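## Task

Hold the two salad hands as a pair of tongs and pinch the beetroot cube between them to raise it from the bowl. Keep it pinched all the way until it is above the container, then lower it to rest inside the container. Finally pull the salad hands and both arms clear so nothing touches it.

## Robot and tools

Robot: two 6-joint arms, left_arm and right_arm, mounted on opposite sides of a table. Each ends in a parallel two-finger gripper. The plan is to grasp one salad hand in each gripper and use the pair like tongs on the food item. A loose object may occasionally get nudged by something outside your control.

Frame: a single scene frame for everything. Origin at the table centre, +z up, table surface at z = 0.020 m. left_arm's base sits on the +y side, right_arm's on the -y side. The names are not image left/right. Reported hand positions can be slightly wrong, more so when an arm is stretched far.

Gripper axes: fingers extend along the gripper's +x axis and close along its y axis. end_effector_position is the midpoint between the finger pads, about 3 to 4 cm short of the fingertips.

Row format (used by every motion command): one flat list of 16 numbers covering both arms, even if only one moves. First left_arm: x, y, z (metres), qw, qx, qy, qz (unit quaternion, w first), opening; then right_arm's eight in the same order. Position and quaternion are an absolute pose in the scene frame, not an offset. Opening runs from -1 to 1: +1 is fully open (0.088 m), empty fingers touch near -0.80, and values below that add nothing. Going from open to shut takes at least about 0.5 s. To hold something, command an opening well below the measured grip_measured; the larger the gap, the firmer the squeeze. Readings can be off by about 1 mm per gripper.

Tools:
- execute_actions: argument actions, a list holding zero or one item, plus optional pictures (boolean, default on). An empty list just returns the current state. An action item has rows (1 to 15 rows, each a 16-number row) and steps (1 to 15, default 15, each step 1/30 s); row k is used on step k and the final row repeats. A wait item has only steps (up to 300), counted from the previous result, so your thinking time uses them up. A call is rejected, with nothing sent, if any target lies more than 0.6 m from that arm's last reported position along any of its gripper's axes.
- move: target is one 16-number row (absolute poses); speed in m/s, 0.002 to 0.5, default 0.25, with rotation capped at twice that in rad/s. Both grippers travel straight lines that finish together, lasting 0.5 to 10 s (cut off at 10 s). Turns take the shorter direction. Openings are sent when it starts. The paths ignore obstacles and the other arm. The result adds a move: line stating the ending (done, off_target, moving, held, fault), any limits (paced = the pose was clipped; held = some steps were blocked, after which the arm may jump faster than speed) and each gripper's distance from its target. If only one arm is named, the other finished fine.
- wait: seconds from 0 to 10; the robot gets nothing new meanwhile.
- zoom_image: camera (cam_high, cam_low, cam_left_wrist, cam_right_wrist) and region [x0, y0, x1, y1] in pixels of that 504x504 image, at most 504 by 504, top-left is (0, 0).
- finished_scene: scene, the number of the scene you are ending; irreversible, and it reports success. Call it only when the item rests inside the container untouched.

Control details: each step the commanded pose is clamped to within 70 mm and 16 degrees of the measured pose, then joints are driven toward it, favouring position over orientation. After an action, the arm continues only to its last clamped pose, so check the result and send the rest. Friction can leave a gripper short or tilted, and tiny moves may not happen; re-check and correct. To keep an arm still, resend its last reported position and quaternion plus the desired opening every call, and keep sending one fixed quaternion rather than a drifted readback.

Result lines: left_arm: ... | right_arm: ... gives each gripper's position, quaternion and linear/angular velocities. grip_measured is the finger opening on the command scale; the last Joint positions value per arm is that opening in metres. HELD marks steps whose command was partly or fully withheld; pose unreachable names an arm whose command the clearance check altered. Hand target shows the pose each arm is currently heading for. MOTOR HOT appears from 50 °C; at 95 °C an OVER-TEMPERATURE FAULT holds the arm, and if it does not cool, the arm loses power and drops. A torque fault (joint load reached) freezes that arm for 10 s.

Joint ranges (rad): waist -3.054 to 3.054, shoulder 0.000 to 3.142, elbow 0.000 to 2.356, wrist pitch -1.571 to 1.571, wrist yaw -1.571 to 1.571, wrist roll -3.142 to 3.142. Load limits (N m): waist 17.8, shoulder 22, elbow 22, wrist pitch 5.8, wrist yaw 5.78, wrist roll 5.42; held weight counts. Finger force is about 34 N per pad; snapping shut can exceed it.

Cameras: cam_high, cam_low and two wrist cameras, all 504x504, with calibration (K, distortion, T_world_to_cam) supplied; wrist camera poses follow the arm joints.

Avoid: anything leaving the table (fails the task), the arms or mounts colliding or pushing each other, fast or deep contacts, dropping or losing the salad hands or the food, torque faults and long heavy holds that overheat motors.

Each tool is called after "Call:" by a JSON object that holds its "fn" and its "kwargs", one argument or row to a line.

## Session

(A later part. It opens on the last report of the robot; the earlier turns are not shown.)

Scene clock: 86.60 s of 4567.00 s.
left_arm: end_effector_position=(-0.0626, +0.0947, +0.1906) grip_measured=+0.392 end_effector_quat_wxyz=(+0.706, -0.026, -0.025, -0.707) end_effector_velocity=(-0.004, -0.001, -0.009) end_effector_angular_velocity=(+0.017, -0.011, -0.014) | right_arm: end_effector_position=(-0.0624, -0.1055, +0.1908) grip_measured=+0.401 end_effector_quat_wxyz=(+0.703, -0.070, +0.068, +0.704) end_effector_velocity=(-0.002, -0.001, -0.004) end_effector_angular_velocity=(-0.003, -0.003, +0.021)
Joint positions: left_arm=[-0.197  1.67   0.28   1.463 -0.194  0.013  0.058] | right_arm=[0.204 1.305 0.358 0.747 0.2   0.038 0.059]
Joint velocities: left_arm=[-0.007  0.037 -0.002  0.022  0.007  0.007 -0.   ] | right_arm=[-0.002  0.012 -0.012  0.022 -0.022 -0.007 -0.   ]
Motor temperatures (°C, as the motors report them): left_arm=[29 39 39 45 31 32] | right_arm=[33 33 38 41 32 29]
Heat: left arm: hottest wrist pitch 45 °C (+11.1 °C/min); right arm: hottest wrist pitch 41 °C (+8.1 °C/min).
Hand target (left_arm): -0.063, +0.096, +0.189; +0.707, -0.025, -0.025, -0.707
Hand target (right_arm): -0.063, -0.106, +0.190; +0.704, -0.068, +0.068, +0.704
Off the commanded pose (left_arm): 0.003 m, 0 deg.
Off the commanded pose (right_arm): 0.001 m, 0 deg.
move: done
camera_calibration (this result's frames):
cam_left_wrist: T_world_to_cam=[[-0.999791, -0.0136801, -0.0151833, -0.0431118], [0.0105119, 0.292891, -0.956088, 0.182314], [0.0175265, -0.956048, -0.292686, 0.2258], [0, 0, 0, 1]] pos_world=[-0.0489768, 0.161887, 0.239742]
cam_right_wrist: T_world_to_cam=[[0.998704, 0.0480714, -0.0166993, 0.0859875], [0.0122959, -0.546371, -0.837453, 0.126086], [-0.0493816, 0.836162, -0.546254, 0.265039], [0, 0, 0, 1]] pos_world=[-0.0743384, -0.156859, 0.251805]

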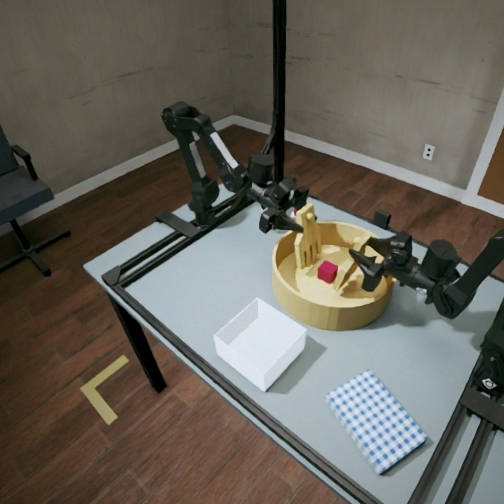

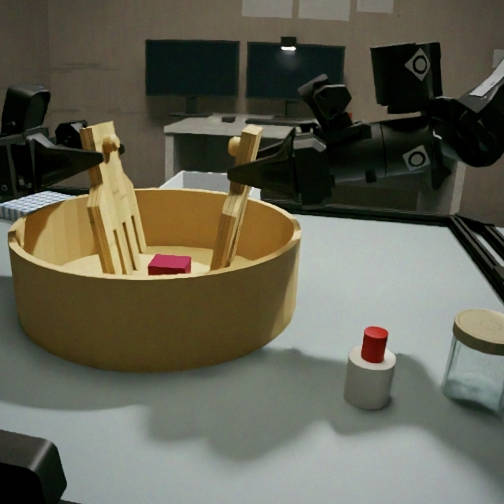

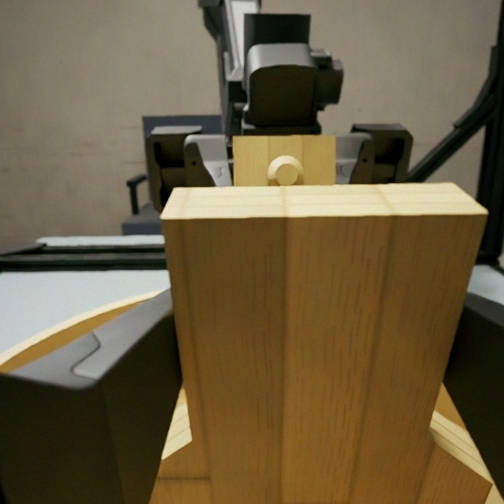

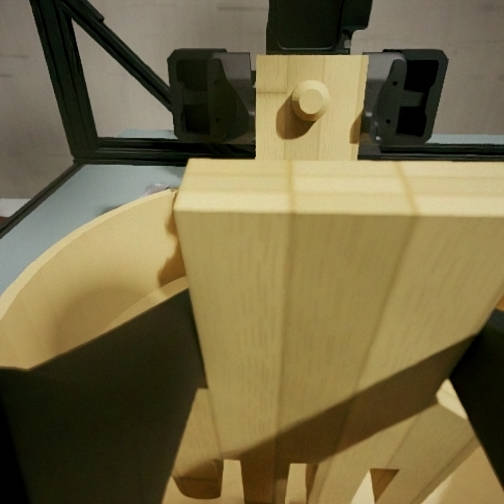

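Call:
{"fn": "move", "kwargs": {
  "target": [-0.063,0.078,0.175,0.7071,0,0,-0.7071,-1,-0.063,-0.098,0.177,0.704,-0.068,0.068,0.704,-1],
  "speed": 0.03
}}

Call:
{"fn": "zoom_image", "kwargs": {
  "camera": "cam_high",
  "region": [260, 170, 420, 330]
}}

Scene clock: 88.53 s of 4567.00 s.
left_arm: end_effector_position=(-0.0629, +0.0811, +0.1772) grip_measured=+0.392 end_effector_quat_wxyz=(+0.708, -0.003, -0.003, -0.706) end_effector_velocity=(+0.002, -0.002, -0.002) end_effector_angular_velocity=(+0.012, +0.020, +0.010) | right_arm: end_effector_position=(-0.0638, -0.0982, +0.1771) grip_measured=+0.401 end_effector_quat_wxyz=(+0.703, -0.070, +0.069, +0.704) end_effector_velocity=(+0.000, -0.000, -0.002) end_effector_angular_velocity=(+0.003, -0.008, -0.003)
Joint positions: left_arm=[-0.189  1.706  0.332  1.382 -0.191  0.001  0.058] | right_arm=[0.204 1.404 0.352 0.851 0.2   0.038 0.059]
Joint velocities: left_arm=[ 0.002 -0.002  0.007 -0.022 -0.007 -0.022 -0.   ] | right_arm=[ 0.002  0.012 -0.007  0.022  0.007 -0.007  0.   ]
Motor temperatures (°C, as the motors report them): left_arm=[29 38 39 45 31 32] | right_arm=[33 33 38 42 32 29]
Heat: left arm: hottest wrist pitch 45 °C (+11.1 °C/min); right arm: hottest wrist pitch 42 °C (+9.1 °C/min).
Hand target (left_arm): -0.063, +0.078, +0.175; +0.707, -0.000, +0.000, -0.707
Hand target (right_arm): -0.063, -0.098, +0.177; +0.704, -0.068, +0.068, +0.704
Off the commanded pose (left_arm): 0.004 m, 0 deg.
Off the commanded pose (right_arm): 0.001 m, 0 deg.
move: done
camera_calibration (this result's frames):
cam_left_wrist: T_world_to_cam=[[-0.99971, -0.0167766, -0.0172535, -0.043199], [0.0102195, 0.353132, -0.935518, 0.164918], [0.0217875, -0.935423, -0.352858, 0.218125], [0, 0, 0, 1]] pos_world=[-0.0496243, 0.145077, 0.230506]
cam_right_wrist: T_world_to_cam=[[0.998724, 0.0476842, -0.01664, 0.0867203], [0.0121522, -0.546689, -0.837248, 0.118512], [-0.0490204, 0.835977, -0.546571, 0.251499], [0, 0, 0, 1]] pos_world=[-0.0757213, -0.149593, 0.238129]

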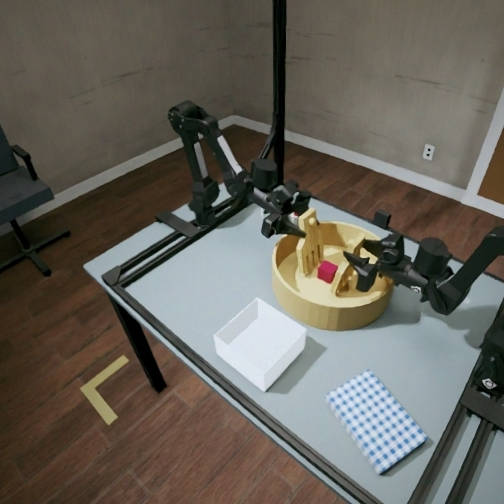

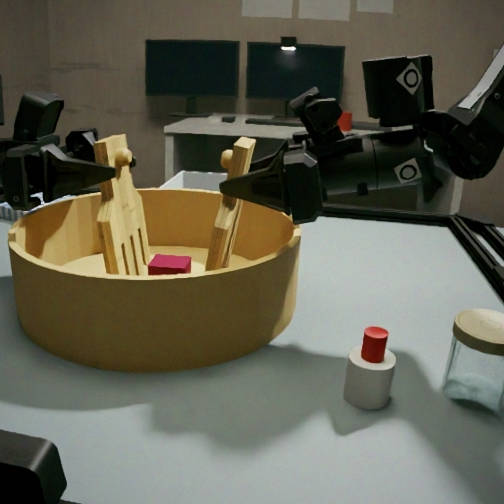

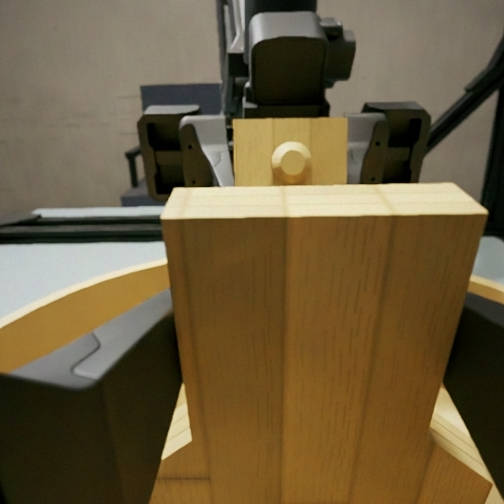

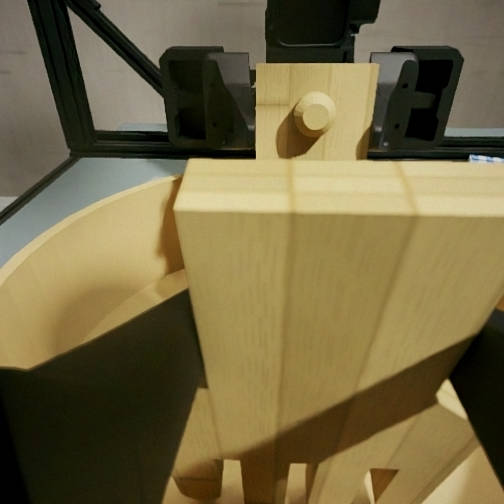

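Region (260, 170, 420, 330) of cam_high's 504x504 image, scaled by 3.150, with more detail than that image has.

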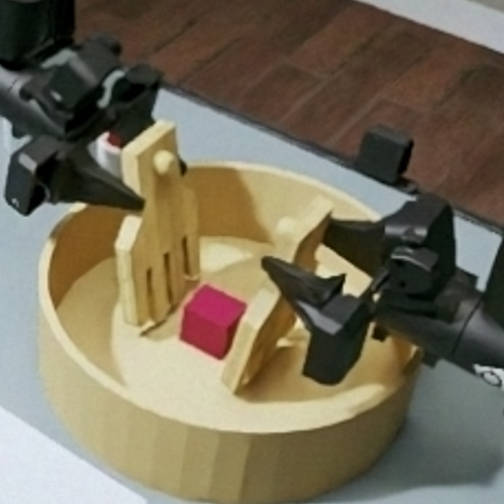

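Near the floor now. Close.

Call:
{"fn": "move", "kwargs": {
  "target": [-0.063,0.052,0.18,0.7071,0,0,-0.7071,-1,-0.063,-0.066,0.182,0.704,-0.068,0.068,0.704,-1],
  "speed": 0.02
}}

Call:
{"fn": "move", "kwargs": {
  "target": [-0.063,0.048,0.23,0.707,-0.012,-0.012,-0.707,-1,-0.063,-0.062,0.232,0.705,-0.056,0.056,0.705,-1],
  "speed": 0.025
}}

Call:
{"fn": "zoom_image", "kwargs": {
  "camera": "cam_low",
  "region": [70, 80, 290, 300]
}}

Scene clock: 90.97 s of 4567.00 s.
left_arm: end_effector_position=(-0.0633, +0.0568, +0.1789) grip_measured=+0.392 end_effector_quat_wxyz=(+0.708, +0.002, +0.001, -0.707) end_effector_velocity=(-0.000, -0.003, -0.007) end_effector_angular_velocity=(+0.031, +0.017, +0.005) | right_arm: end_effector_position=(-0.0633, -0.0721, +0.1744) grip_measured=+0.401 end_effector_quat_wxyz=(+0.703, -0.076, +0.075, +0.703) end_effector_velocity=(+0.001, +0.002, -0.001) end_effector_angular_velocity=(-0.007, -0.007, +0.001)
Joint positions: left_arm=[-0.172  1.751  0.431  1.316 -0.174  0.001  0.058] | right_arm=[0.18  1.513 0.449 0.846 0.175 0.037 0.059]
Joint velocities: left_arm=[-0.002  0.007  0.012 -0.037 -0.007 -0.022 -0.   ] | right_arm=[-0.007  0.007  0.007 -0.007 -0.007 -0.007 -0.   ]
Motor temperatures (°C, as the motors report them): left_arm=[29 38 39 45 31 32] | right_arm=[33 33 38 42 32 29]
Heat: left arm: hottest wrist pitch 45 °C (+11.0 °C/min); right arm: hottest wrist pitch 42 °C (+9.0 °C/min).
Hand target (left_arm): -0.063, +0.052, +0.180; +0.707, +0.000, -0.000, -0.707
Hand target (right_arm): -0.063, -0.066, +0.182; +0.704, -0.068, +0.068, +0.704
Off the commanded pose (left_arm): 0.005 m, 0 deg.
Off the commanded pose (right_arm): 0.010 m, 1 deg.
move: off_target (right_arm)
camera_calibration (this result's frames):
cam_left_wrist: T_world_to_cam=[[-0.999683, -0.0157993, -0.019596, -0.0435426], [0.0125036, 0.363977, -0.931324, 0.173919], [0.0218468, -0.931274, -0.363664, 0.19772], [0, 0, 0, 1]] pos_world=[-0.0500229, 0.120141, 0.233025]
cam_right_wrist: T_world_to_cam=[[0.998733, 0.0471619, -0.0175631, 0.0850912], [0.0119838, -0.561818, -0.827174, 0.127684], [-0.0488784, 0.825915, -0.561671, 0.230168], [0, 0, 0, 1]] pos_world=[-0.0752633, -0.122377, 0.23639]

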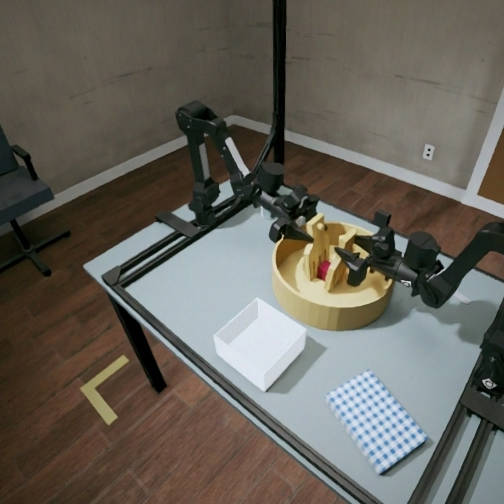

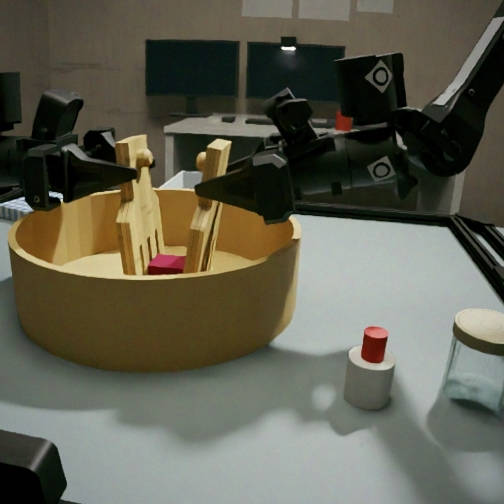

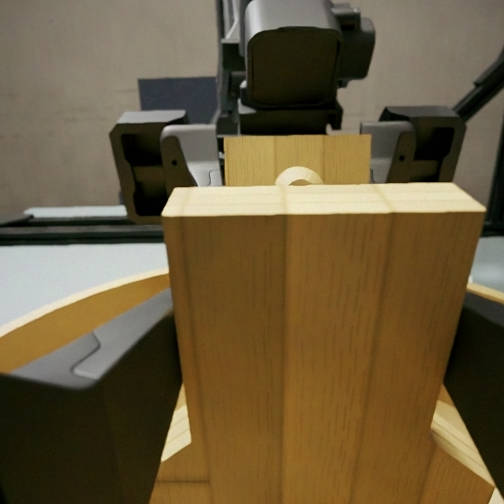

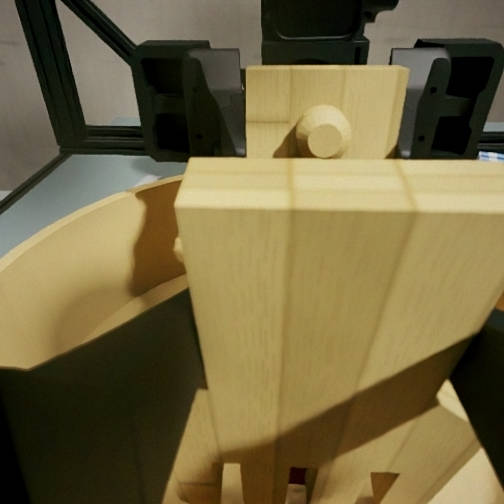

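Scene clock: 93.63 s of 4567.00 s.
left_arm: end_effector_position=(-0.0634, +0.0523, +0.2099) grip_measured=+0.392 end_effector_quat_wxyz=(+0.707, +0.010, +0.004, -0.707) end_effector_velocity=(-0.000, -0.001, -0.001) end_effector_angular_velocity=(+0.012, +0.020, +0.005) | right_arm: end_effector_position=(-0.0637, -0.0672, +0.2100) grip_measured=+0.401 end_effector_quat_wxyz=(+0.703, -0.080, +0.074, +0.703) end_effector_velocity=(-0.002, -0.001, -0.003) end_effector_angular_velocity=(-0.017, -0.009, +0.011)
Joint positions: left_arm=[-0.169  1.598  0.492  1.085 -0.171  0.004  0.058] | right_arm=[0.178 1.399 0.546 0.631 0.174 0.031 0.059]
Joint velocities: left_arm=[-0.002 -0.002  0.007 -0.022 -0.007 -0.022 -0.   ] | right_arm=[ 0.002 -0.002  0.002 -0.022 -0.007 -0.007  0.   ]
Motor temperatures (°C, as the motors report them): left_arm=[29 39 39 45 31 32] | right_arm=[33 33 38 42 32 29]
Heat: left arm: hottest wrist pitch 45 °C (+11.1 °C/min); right arm: hottest wrist pitch 42 °C (+9.1 °C/min).
Hand target (left_arm): -0.063, +0.048, +0.230; +0.707, -0.012, -0.012, -0.707
Hand target (right_arm): -0.063, -0.062, +0.232; +0.705, -0.056, +0.056, +0.705
Off the commanded pose (left_arm): 0.021 m, 3 deg.
Off the commanded pose (right_arm): 0.023 m, 3 deg.
move: off_target (left_arm, right_arm)
camera_calibration (this result's frames):
cam_left_wrist: T_world_to_cam=[[-0.999558, -0.0150146, -0.0256452, -0.0419113], [0.0180453, 0.378986, -0.925227, 0.202683], [0.0236111, -0.925281, -0.378547, 0.207705], [0, 0, 0, 1]] pos_world=[-0.0504544, 0.114742, 0.265079]
cam_right_wrist: T_world_to_cam=[[0.998782, 0.0478288, -0.0121347, 0.0847529], [0.017049, -0.565267, -0.824732, 0.159456], [-0.0463052, 0.82352, -0.565394, 0.246881], [0, 0, 0, 1]] pos_world=[-0.0759363, -0.11723, 0.272122]

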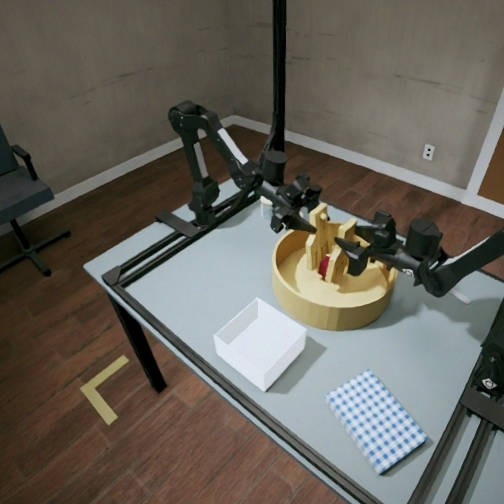

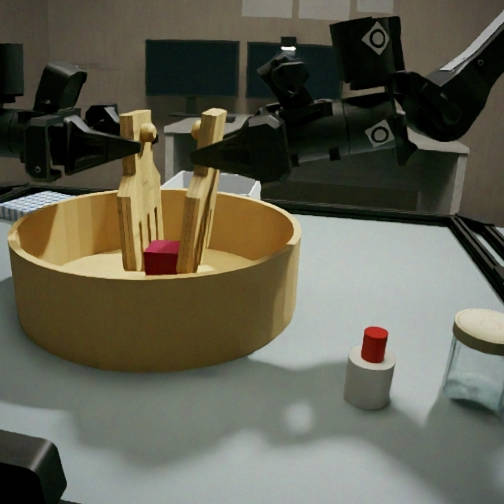

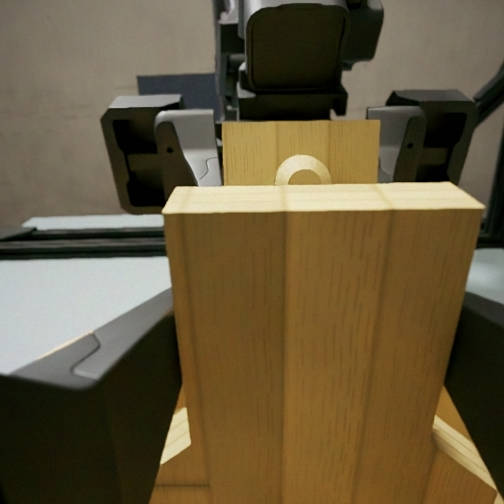

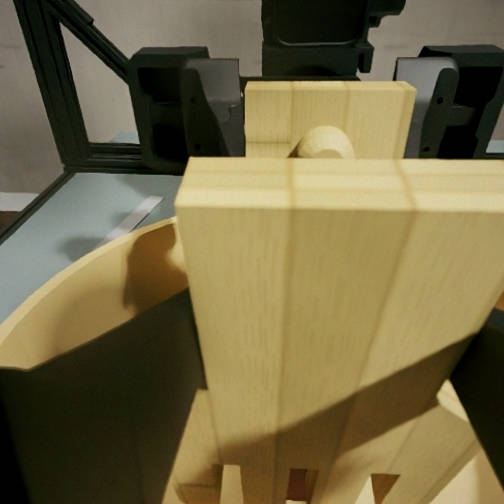

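Region (70, 80, 290, 300) of cam_low's 504x504 image, scaled by 2.291, with more detail than that image has.

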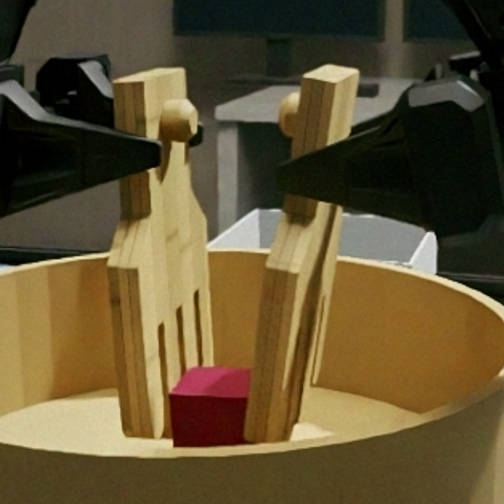

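Call:
{"fn": "move", "kwargs": {
  "target": [-0.063,0.048,0.3,0.707,-0.012,-0.012,-0.707,-1,-0.063,-0.062,0.298,0.705,-0.056,0.056,0.705,-1],
  "speed": 0.025
}}

Call:
{"fn": "zoom_image", "kwargs": {
  "camera": "cam_low",
  "region": [60, 30, 300, 270]
}}

Scene clock: 97.97 s of 4567.00 s.
left_arm: end_effector_position=(-0.0638, +0.0476, +0.2859) grip_measured=+0.392 end_effector_quat_wxyz=(+0.708, +0.001, -0.002, -0.707) end_effector_velocity=(-0.002, +0.000, -0.003) end_effector_angular_velocity=(+0.017, +0.019, -0.010) | right_arm: end_effector_position=(-0.0640, -0.0616, +0.2860) grip_measured=+0.401 end_effector_quat_wxyz=(+0.704, -0.067, +0.065, +0.704) end_effector_velocity=(-0.002, -0.001, -0.005) end_effector_angular_velocity=(-0.022, +0.007, +0.018)
Joint positions: left_arm=[-0.168  1.387  0.666  0.723 -0.169  0.004  0.058] | right_arm=[0.176 1.273 0.759 0.325 0.174 0.03  0.059]
Joint velocities: left_arm=[-0.002 -0.002  0.002 -0.022  0.007 -0.022  0.   ] | right_arm=[-0.002 -0.002 -0.002 -0.022 -0.022  0.007 -0.   ]
Motor temperatures (°C, as the motors report them): left_arm=[29 39 40 45 31 32] | right_arm=[33 34 39 42 32 29]
Heat: left arm: hottest wrist pitch 45 °C (+10.0 °C/min); right arm: hottest wrist pitch 42 °C (+9.0 °C/min).
Hand target (left_arm): -0.063, +0.047, +0.299; +0.707, -0.012, -0.012, -0.707
Hand target (right_arm): -0.063, -0.061, +0.298; +0.705, -0.056, +0.056, +0.705
Off the commanded pose (left_arm): 0.014 m, 2 deg.
Off the commanded pose (right_arm): 0.012 m, 2 deg.
move: off_target (left_arm, right_arm)
camera_calibration (this result's frames):
cam_left_wrist: T_world_to_cam=[[-0.999643, -0.0159272, -0.0214441, -0.0415348], [0.0143231, 0.358021, -0.933603, 0.277972], [0.0225471, -0.933578, -0.357666, 0.226501], [0, 0, 0, 1]] pos_world=[-0.0506083, 0.111274, 0.339636]
cam_right_wrist: T_world_to_cam=[[0.998776, 0.0468995, -0.0157036, 0.0866692], [0.012032, -0.538373, -0.84262, 0.231796], [-0.0479729, 0.8414, -0.538279, 0.278445], [0, 0, 0, 1]] pos_world=[-0.0759942, -0.113556, 0.346558]

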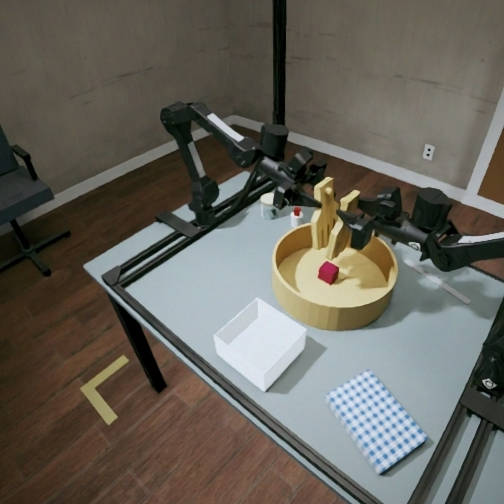

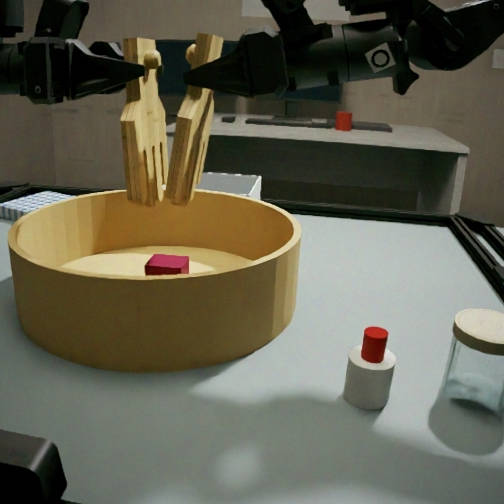

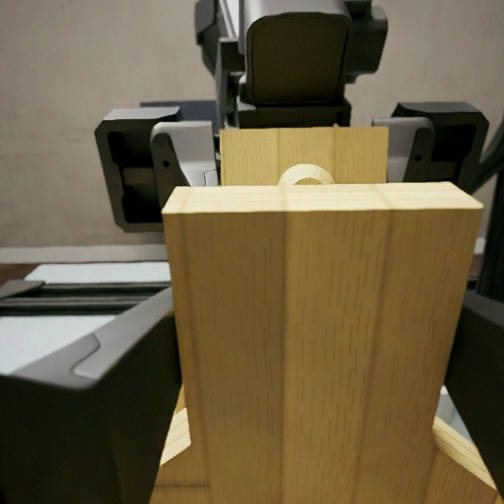

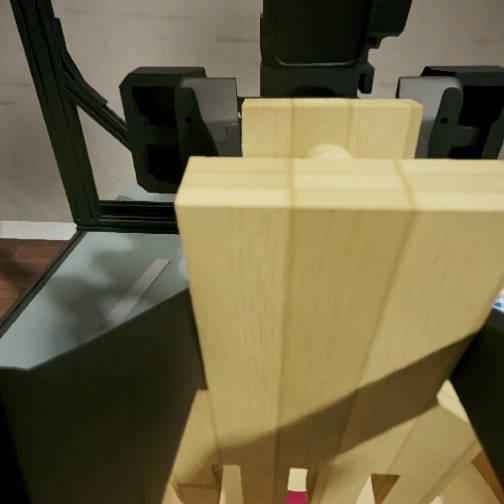

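Region (60, 30, 300, 270) of cam_low's 504x504 image, scaled by 2.100, with more detail than that image has.

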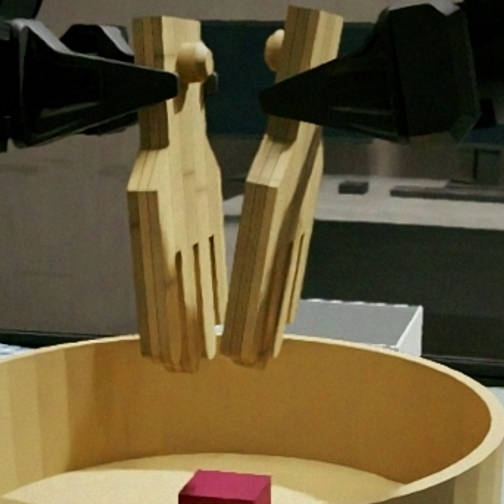

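Call:
{"fn": "move", "kwargs": {
  "target": [-0.063,0.088,0.27,0.7071,0,0,-0.7071,-1,-0.063,-0.09,0.27,0.704,-0.068,0.068,0.704,-1],
  "speed": 0.1
}}

Call:
{"fn": "move", "kwargs": {
  "target": [-0.063,0.085,0.172,0.7071,0,0,-0.7071,-1,-0.063,-0.09,0.176,0.704,-0.068,0.068,0.704,-1],
  "speed": 0.07
}}

Call:
{"fn": "move", "kwargs": {
  "target": [-0.063,0.05,0.178,0.7067,-0.025,-0.025,-0.7067,-1,-0.063,-0.055,0.185,0.706,-0.043,0.043,0.706,-1],
  "speed": 0.02
}}

Call:
{"fn": "move", "kwargs": {
  "target": [-0.063,0.045,0.25,0.705,-0.055,-0.055,-0.705,-1,-0.063,-0.05,0.254,0.707,-0.012,0.012,0.707,-1],
  "speed": 0.05
}}

Call:
{"fn": "zoom_image", "kwargs": {
  "camera": "cam_low",
  "region": [60, 60, 300, 300]
}}

Scene clock: 102.43 s of 4567.00 s.
left_arm: end_effector_position=(-0.0628, +0.0850, +0.2680) grip_measured=+0.392 end_effector_quat_wxyz=(+0.707, +0.005, +0.002, -0.708) end_effector_velocity=(+0.001, +0.004, -0.001) end_effector_angular_velocity=(+0.002, -0.008, +0.005) | right_arm: end_effector_position=(-0.0628, -0.0884, +0.2665) grip_measured=+0.401 end_effector_quat_wxyz=(+0.703, -0.075, +0.072, +0.704) end_effector_velocity=(+0.000, -0.003, -0.001) end_effector_angular_velocity=(-0.003, -0.006, +0.006)
Joint positions: left_arm=[-0.19   1.256  0.505  0.741 -0.188  0.002  0.058] | right_arm=[0.19  1.177 0.636 0.33  0.185 0.035 0.059]
Joint velocities: left_arm=[-0.002 -0.017 -0.012 -0.007 -0.007  0.007 -0.   ] | right_arm=[-0.002 -0.012 -0.007 -0.007 -0.007 -0.007 -0.   ]
Motor temperatures (°C, as the motors report them): left_arm=[29 39 40 45 31 32] | right_arm=[33 34 39 42 32 29]
Heat: left arm: hottest wrist pitch 45 °C (+9.1 °C/min); right arm: hottest wrist pitch 42 °C (+8.1 °C/min).
Hand target (left_arm): -0.063, +0.088, +0.270; +0.707, +0.000, -0.000, -0.707
Hand target (right_arm): -0.063, -0.090, +0.270; +0.704, -0.068, +0.068, +0.704
Off the commanded pose (left_arm): 0.004 m, 1 deg.
Off the commanded pose (right_arm): 0.004 m, 1 deg.
move: done
camera_calibration (this result's frames):
cam_left_wrist: T_world_to_cam=[[-0.999678, -0.0126153, -0.0220277, -0.0405486], [0.0158096, 0.3695, -0.929096, 0.245743], [0.0198601, -0.929145, -0.369182, 0.257562], [0, 0, 0, 1]] pos_world=[-0.0495358, 0.147999, 0.322513]
cam_right_wrist: T_world_to_cam=[[0.998726, 0.0482051, -0.0149205, 0.0862987], [0.0144141, -0.555887, -0.831133, 0.196433], [-0.048359, 0.829859, -0.555874, 0.294154], [0, 0, 0, 1]] pos_world=[-0.0747952, -0.139071, 0.328062]

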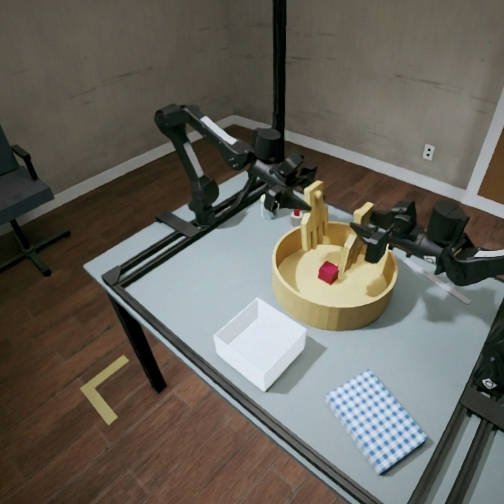

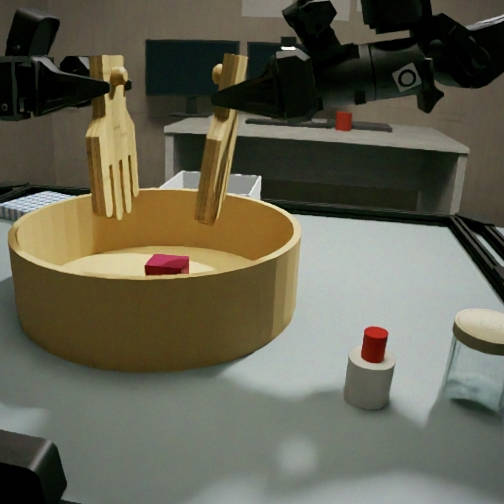

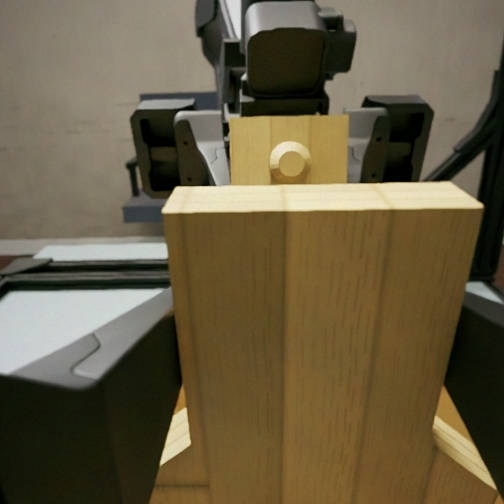

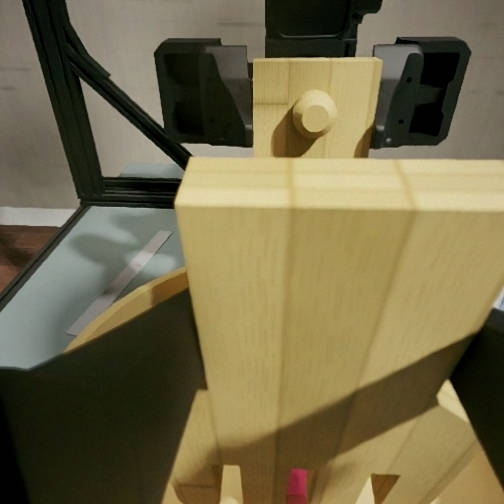

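Scene clock: 104.17 s of 4567.00 s.
left_arm: end_effector_position=(-0.0629, +0.0844, +0.1776) grip_measured=+0.392 end_effector_quat_wxyz=(+0.707, -0.004, -0.003, -0.708) end_effector_velocity=(+0.000, +0.001, -0.003) end_effector_angular_velocity=(-0.012, -0.005, +0.005) | right_arm: end_effector_position=(-0.0625, -0.0904, +0.1768) grip_measured=+0.401 end_effector_quat_wxyz=(+0.703, -0.070, +0.068, +0.704) end_effector_velocity=(-0.001, +0.002, +0.001) end_effector_angular_velocity=(+0.017, -0.003, +0.006)
Joint positions: left_arm=[-0.19   1.697  0.318  1.389 -0.188  0.002  0.058] | right_arm=[0.19  1.44  0.377 0.862 0.185 0.035 0.059]
Joint velocities: left_arm=[-0.002  0.032 -0.007  0.051 -0.007  0.007 -0.   ] | right_arm=[-0.002  0.017 -0.002  0.037 -0.007 -0.007  0.   ]
Motor temperatures (°C, as the motors report them): left_arm=[29 39 40 45 31 32] | right_arm=[33 34 39 42 32 29]
Heat: left arm: hottest wrist pitch 45 °C (+8.1 °C/min); right arm: hottest wrist pitch 42 °C (+8.1 °C/min).
Hand target (left_arm): -0.063, +0.086, +0.173; +0.707, +0.000, +0.000, -0.707
Hand target (right_arm): -0.063, -0.091, +0.176; +0.704, -0.068, +0.068, +0.704
Off the commanded pose (left_arm): 0.006 m, 1 deg.
Off the commanded pose (right_arm): 0.001 m, 0 deg.
move: done
camera_calibration (this result's frames):
cam_left_wrist: T_world_to_cam=[[-0.999764, -0.0133928, -0.0171189, -0.0434175], [0.0113376, 0.350636, -0.936443, 0.164609], [0.0185441, -0.936416, -0.350401, 0.220829], [0, 0, 0, 1]] pos_world=[-0.0493686, 0.148488, 0.230783]
cam_right_wrist: T_world_to_cam=[[0.998673, 0.0487629, -0.0165374, 0.0851429], [0.0128186, -0.546507, -0.837357, 0.122589], [-0.0498697, 0.836034, -0.546407, 0.244783], [0, 0, 0, 1]] pos_world=[-0.0743941, -0.141803, 0.23781]

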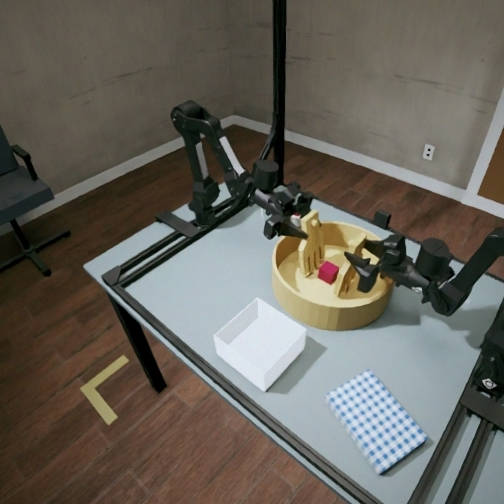

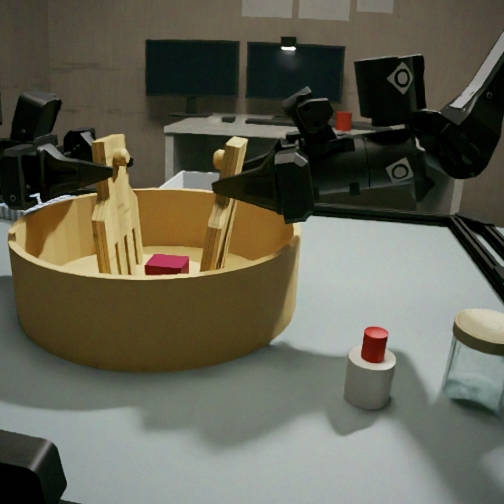

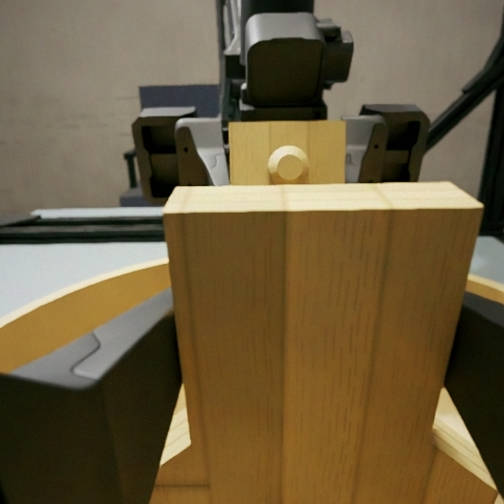

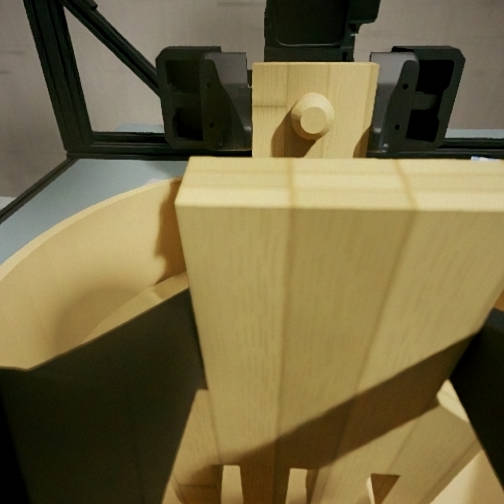

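Scene clock: 106.30 s of 4567.00 s.
left_arm: end_effector_position=(-0.0634, +0.0545, +0.1773) grip_measured=+0.392 end_effector_quat_wxyz=(+0.707, -0.023, -0.022, -0.706) end_effector_velocity=(+0.002, -0.002, -0.004) end_effector_angular_velocity=(+0.012, +0.007, +0.019) | right_arm: end_effector_position=(-0.0631, -0.0618, +0.1740) grip_measured=+0.401 end_effector_quat_wxyz=(+0.705, -0.057, +0.054, +0.705) end_effector_velocity=(+0.002, +0.001, -0.005) end_effector_angular_velocity=(-0.017, +0.003, -0.011)
Joint positions: left_arm=[-0.171  1.849  0.431  1.484 -0.171  0.01   0.058] | right_arm=[0.173 1.601 0.457 0.984 0.171 0.024 0.059]
Joint velocities: left_arm=[-0.002  0.012  0.007 -0.007 -0.022 -0.007 -0.   ] | right_arm=[-0.002  0.012  0.002 -0.007  0.007  0.007 -0.   ]
Motor temperatures (°C, as the motors report them): left_arm=[29 39 40 45 31 32] | right_arm=[33 34 39 42 32 29]
Heat: left arm: hottest wrist pitch 45 °C (+8.1 °C/min); right arm: hottest wrist pitch 42 °C (+7.1 °C/min).
Hand target (left_arm): -0.063, +0.050, +0.178; +0.707, -0.025, -0.025, -0.707
Hand target (right_arm): -0.063, -0.055, +0.185; +0.706, -0.043, +0.043, +0.706
Off the commanded pose (left_arm): 0.005 m, 0 deg.
Off the commanded pose (right_arm): 0.013 m, 2 deg.
move: off_target (right_arm)
camera_calibration (this result's frames):
cam_left_wrist: T_world_to_cam=[[-0.999743, -0.0164941, -0.0155621, -0.0444197], [0.0099028, 0.299812, -0.953947, 0.180582], [0.0204002, -0.953856, -0.299571, 0.184709], [0, 0, 0, 1]] pos_world=[-0.0499647, 0.121312, 0.226908]
cam_right_wrist: T_world_to_cam=[[0.998776, 0.0476974, -0.0131127, 0.0835921], [0.013259, -0.513512, -0.85798, 0.141529], [-0.047657, 0.856756, -0.513516, 0.215034], [0, 0, 0, 1]] pos_world=[-0.0751184, -0.115542, 0.232949]

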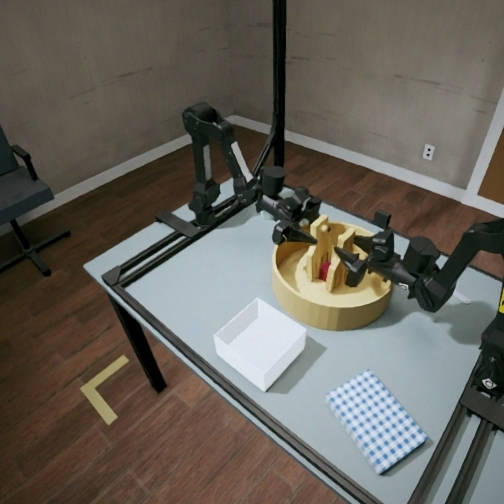

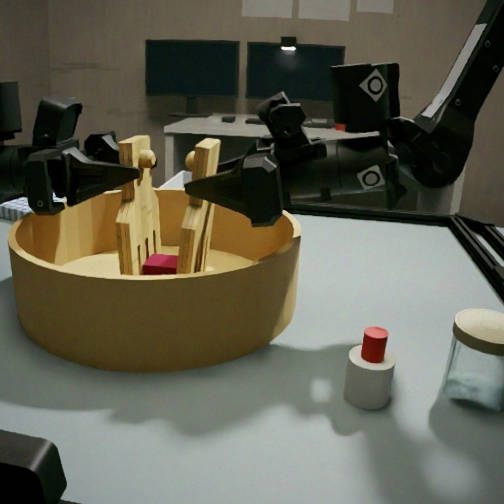

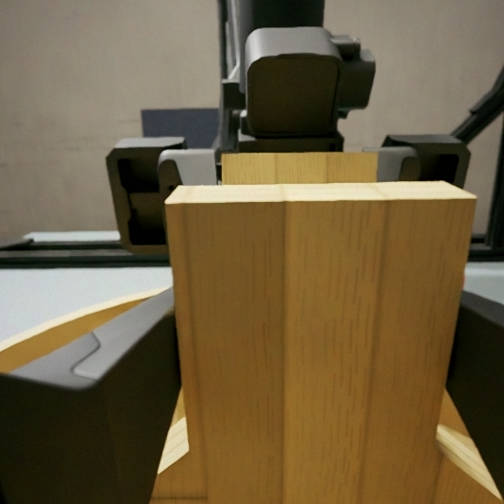

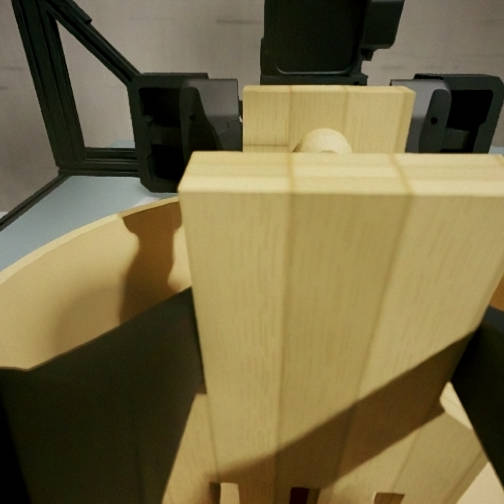

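Scene clock: 108.30 s of 4567.00 s.
left_arm: end_effector_position=(-0.0638, +0.0477, +0.2333) grip_measured=+0.392 end_effector_quat_wxyz=(+0.706, -0.038, -0.041, -0.706) end_effector_velocity=(+0.002, -0.001, +0.001) end_effector_angular_velocity=(+0.007, +0.007, +0.009) | right_arm: end_effector_position=(-0.0637, -0.0541, +0.2301) grip_measured=+0.401 end_effector_quat_wxyz=(+0.706, -0.038, +0.032, +0.706) end_effector_velocity=(-0.002, -0.001, -0.001) end_effector_angular_velocity=(-0.012, -0.009, +0.010)
Joint positions: left_arm=[-0.167  1.643  0.507  1.25  -0.166  0.024  0.058] | right_arm=[0.171 1.455 0.563 0.792 0.171 0.009 0.059]
Joint velocities: left_arm=[ 0.002 -0.007  0.007 -0.022 -0.007 -0.007 -0.   ] | right_arm=[ 0.002 -0.007  0.002 -0.022 -0.007 -0.007 -0.   ]
Motor temperatures (°C, as the motors report them): left_arm=[29 39 40 46 31 32] | right_arm=[33 34 39 43 32 29]
Heat: left arm: hottest wrist pitch 46 °C (+8.1 °C/min); right arm: hottest wrist pitch 43 °C (+8.1 °C/min).
Hand target (left_arm): -0.063, +0.045, +0.250; +0.705, -0.055, -0.055, -0.705
Hand target (right_arm): -0.063, -0.050, +0.254; +0.707, -0.012, +0.012, +0.707
Off the commanded pose (left_arm): 0.017 m, 3 deg.
Off the commanded pose (right_arm): 0.024 m, 4 deg.
move: off_target (left_arm, right_arm)
camera_calibration (this result's frames):
cam_left_wrist: T_world_to_cam=[[-0.999635, -0.0167241, -0.0211953, -0.0427689], [0.0162588, 0.253843, -0.967109, 0.241716], [0.0215544, -0.967101, -0.253479, 0.184958], [0, 0, 0, 1]] pos_world=[-0.05067, 0.1168, 0.279743]
cam_right_wrist: T_world_to_cam=[[0.998781, 0.048925, -0.00656395, 0.0831979], [0.0168226, -0.462365, -0.88653, 0.203242], [-0.0464085, 0.885339, -0.462624, 0.227139], [0, 0, 0, 1]] pos_world=[-0.0759744, -0.111193, 0.285806]

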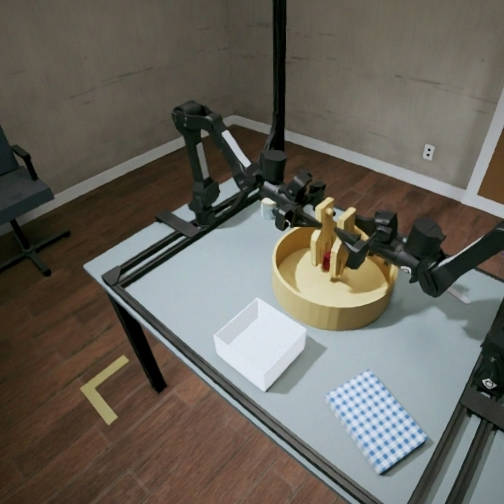

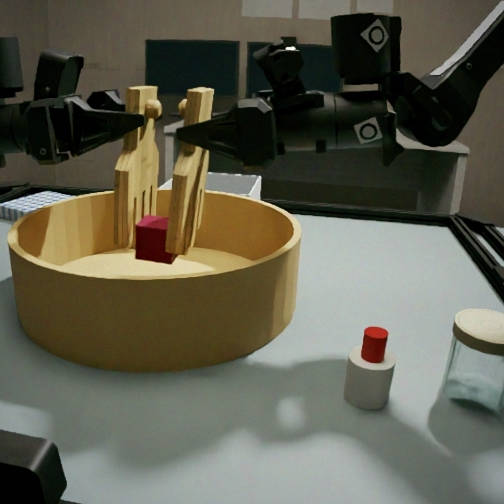

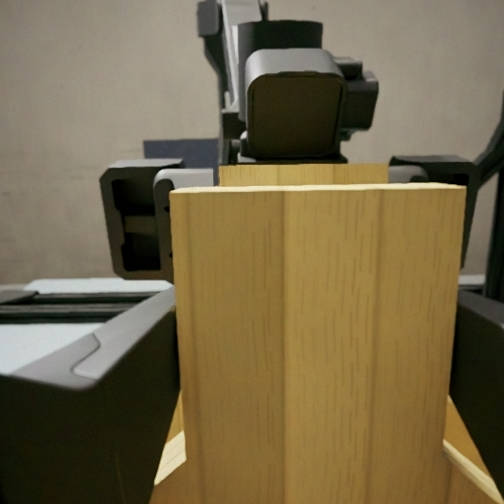

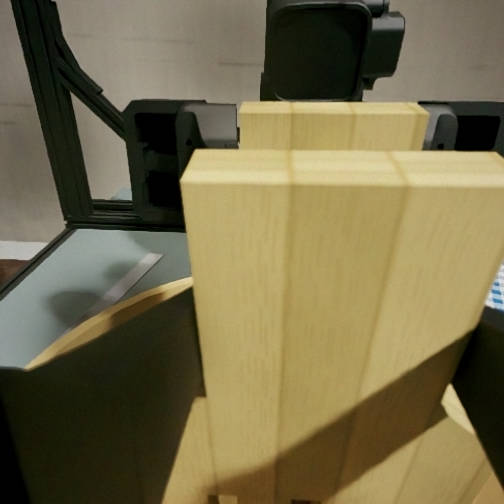

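Region (60, 60, 300, 300) of cam_low's 504x504 image, scaled by 2.100, with more detail than that image has.

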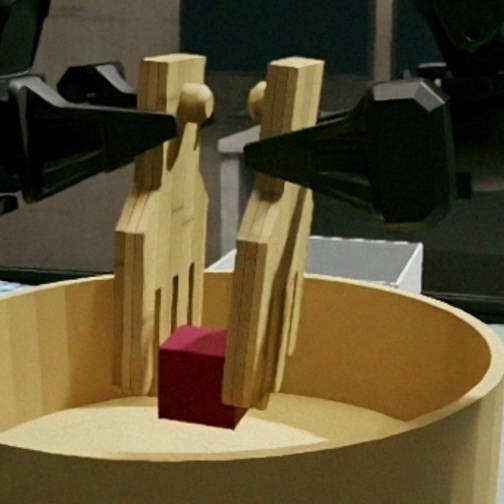

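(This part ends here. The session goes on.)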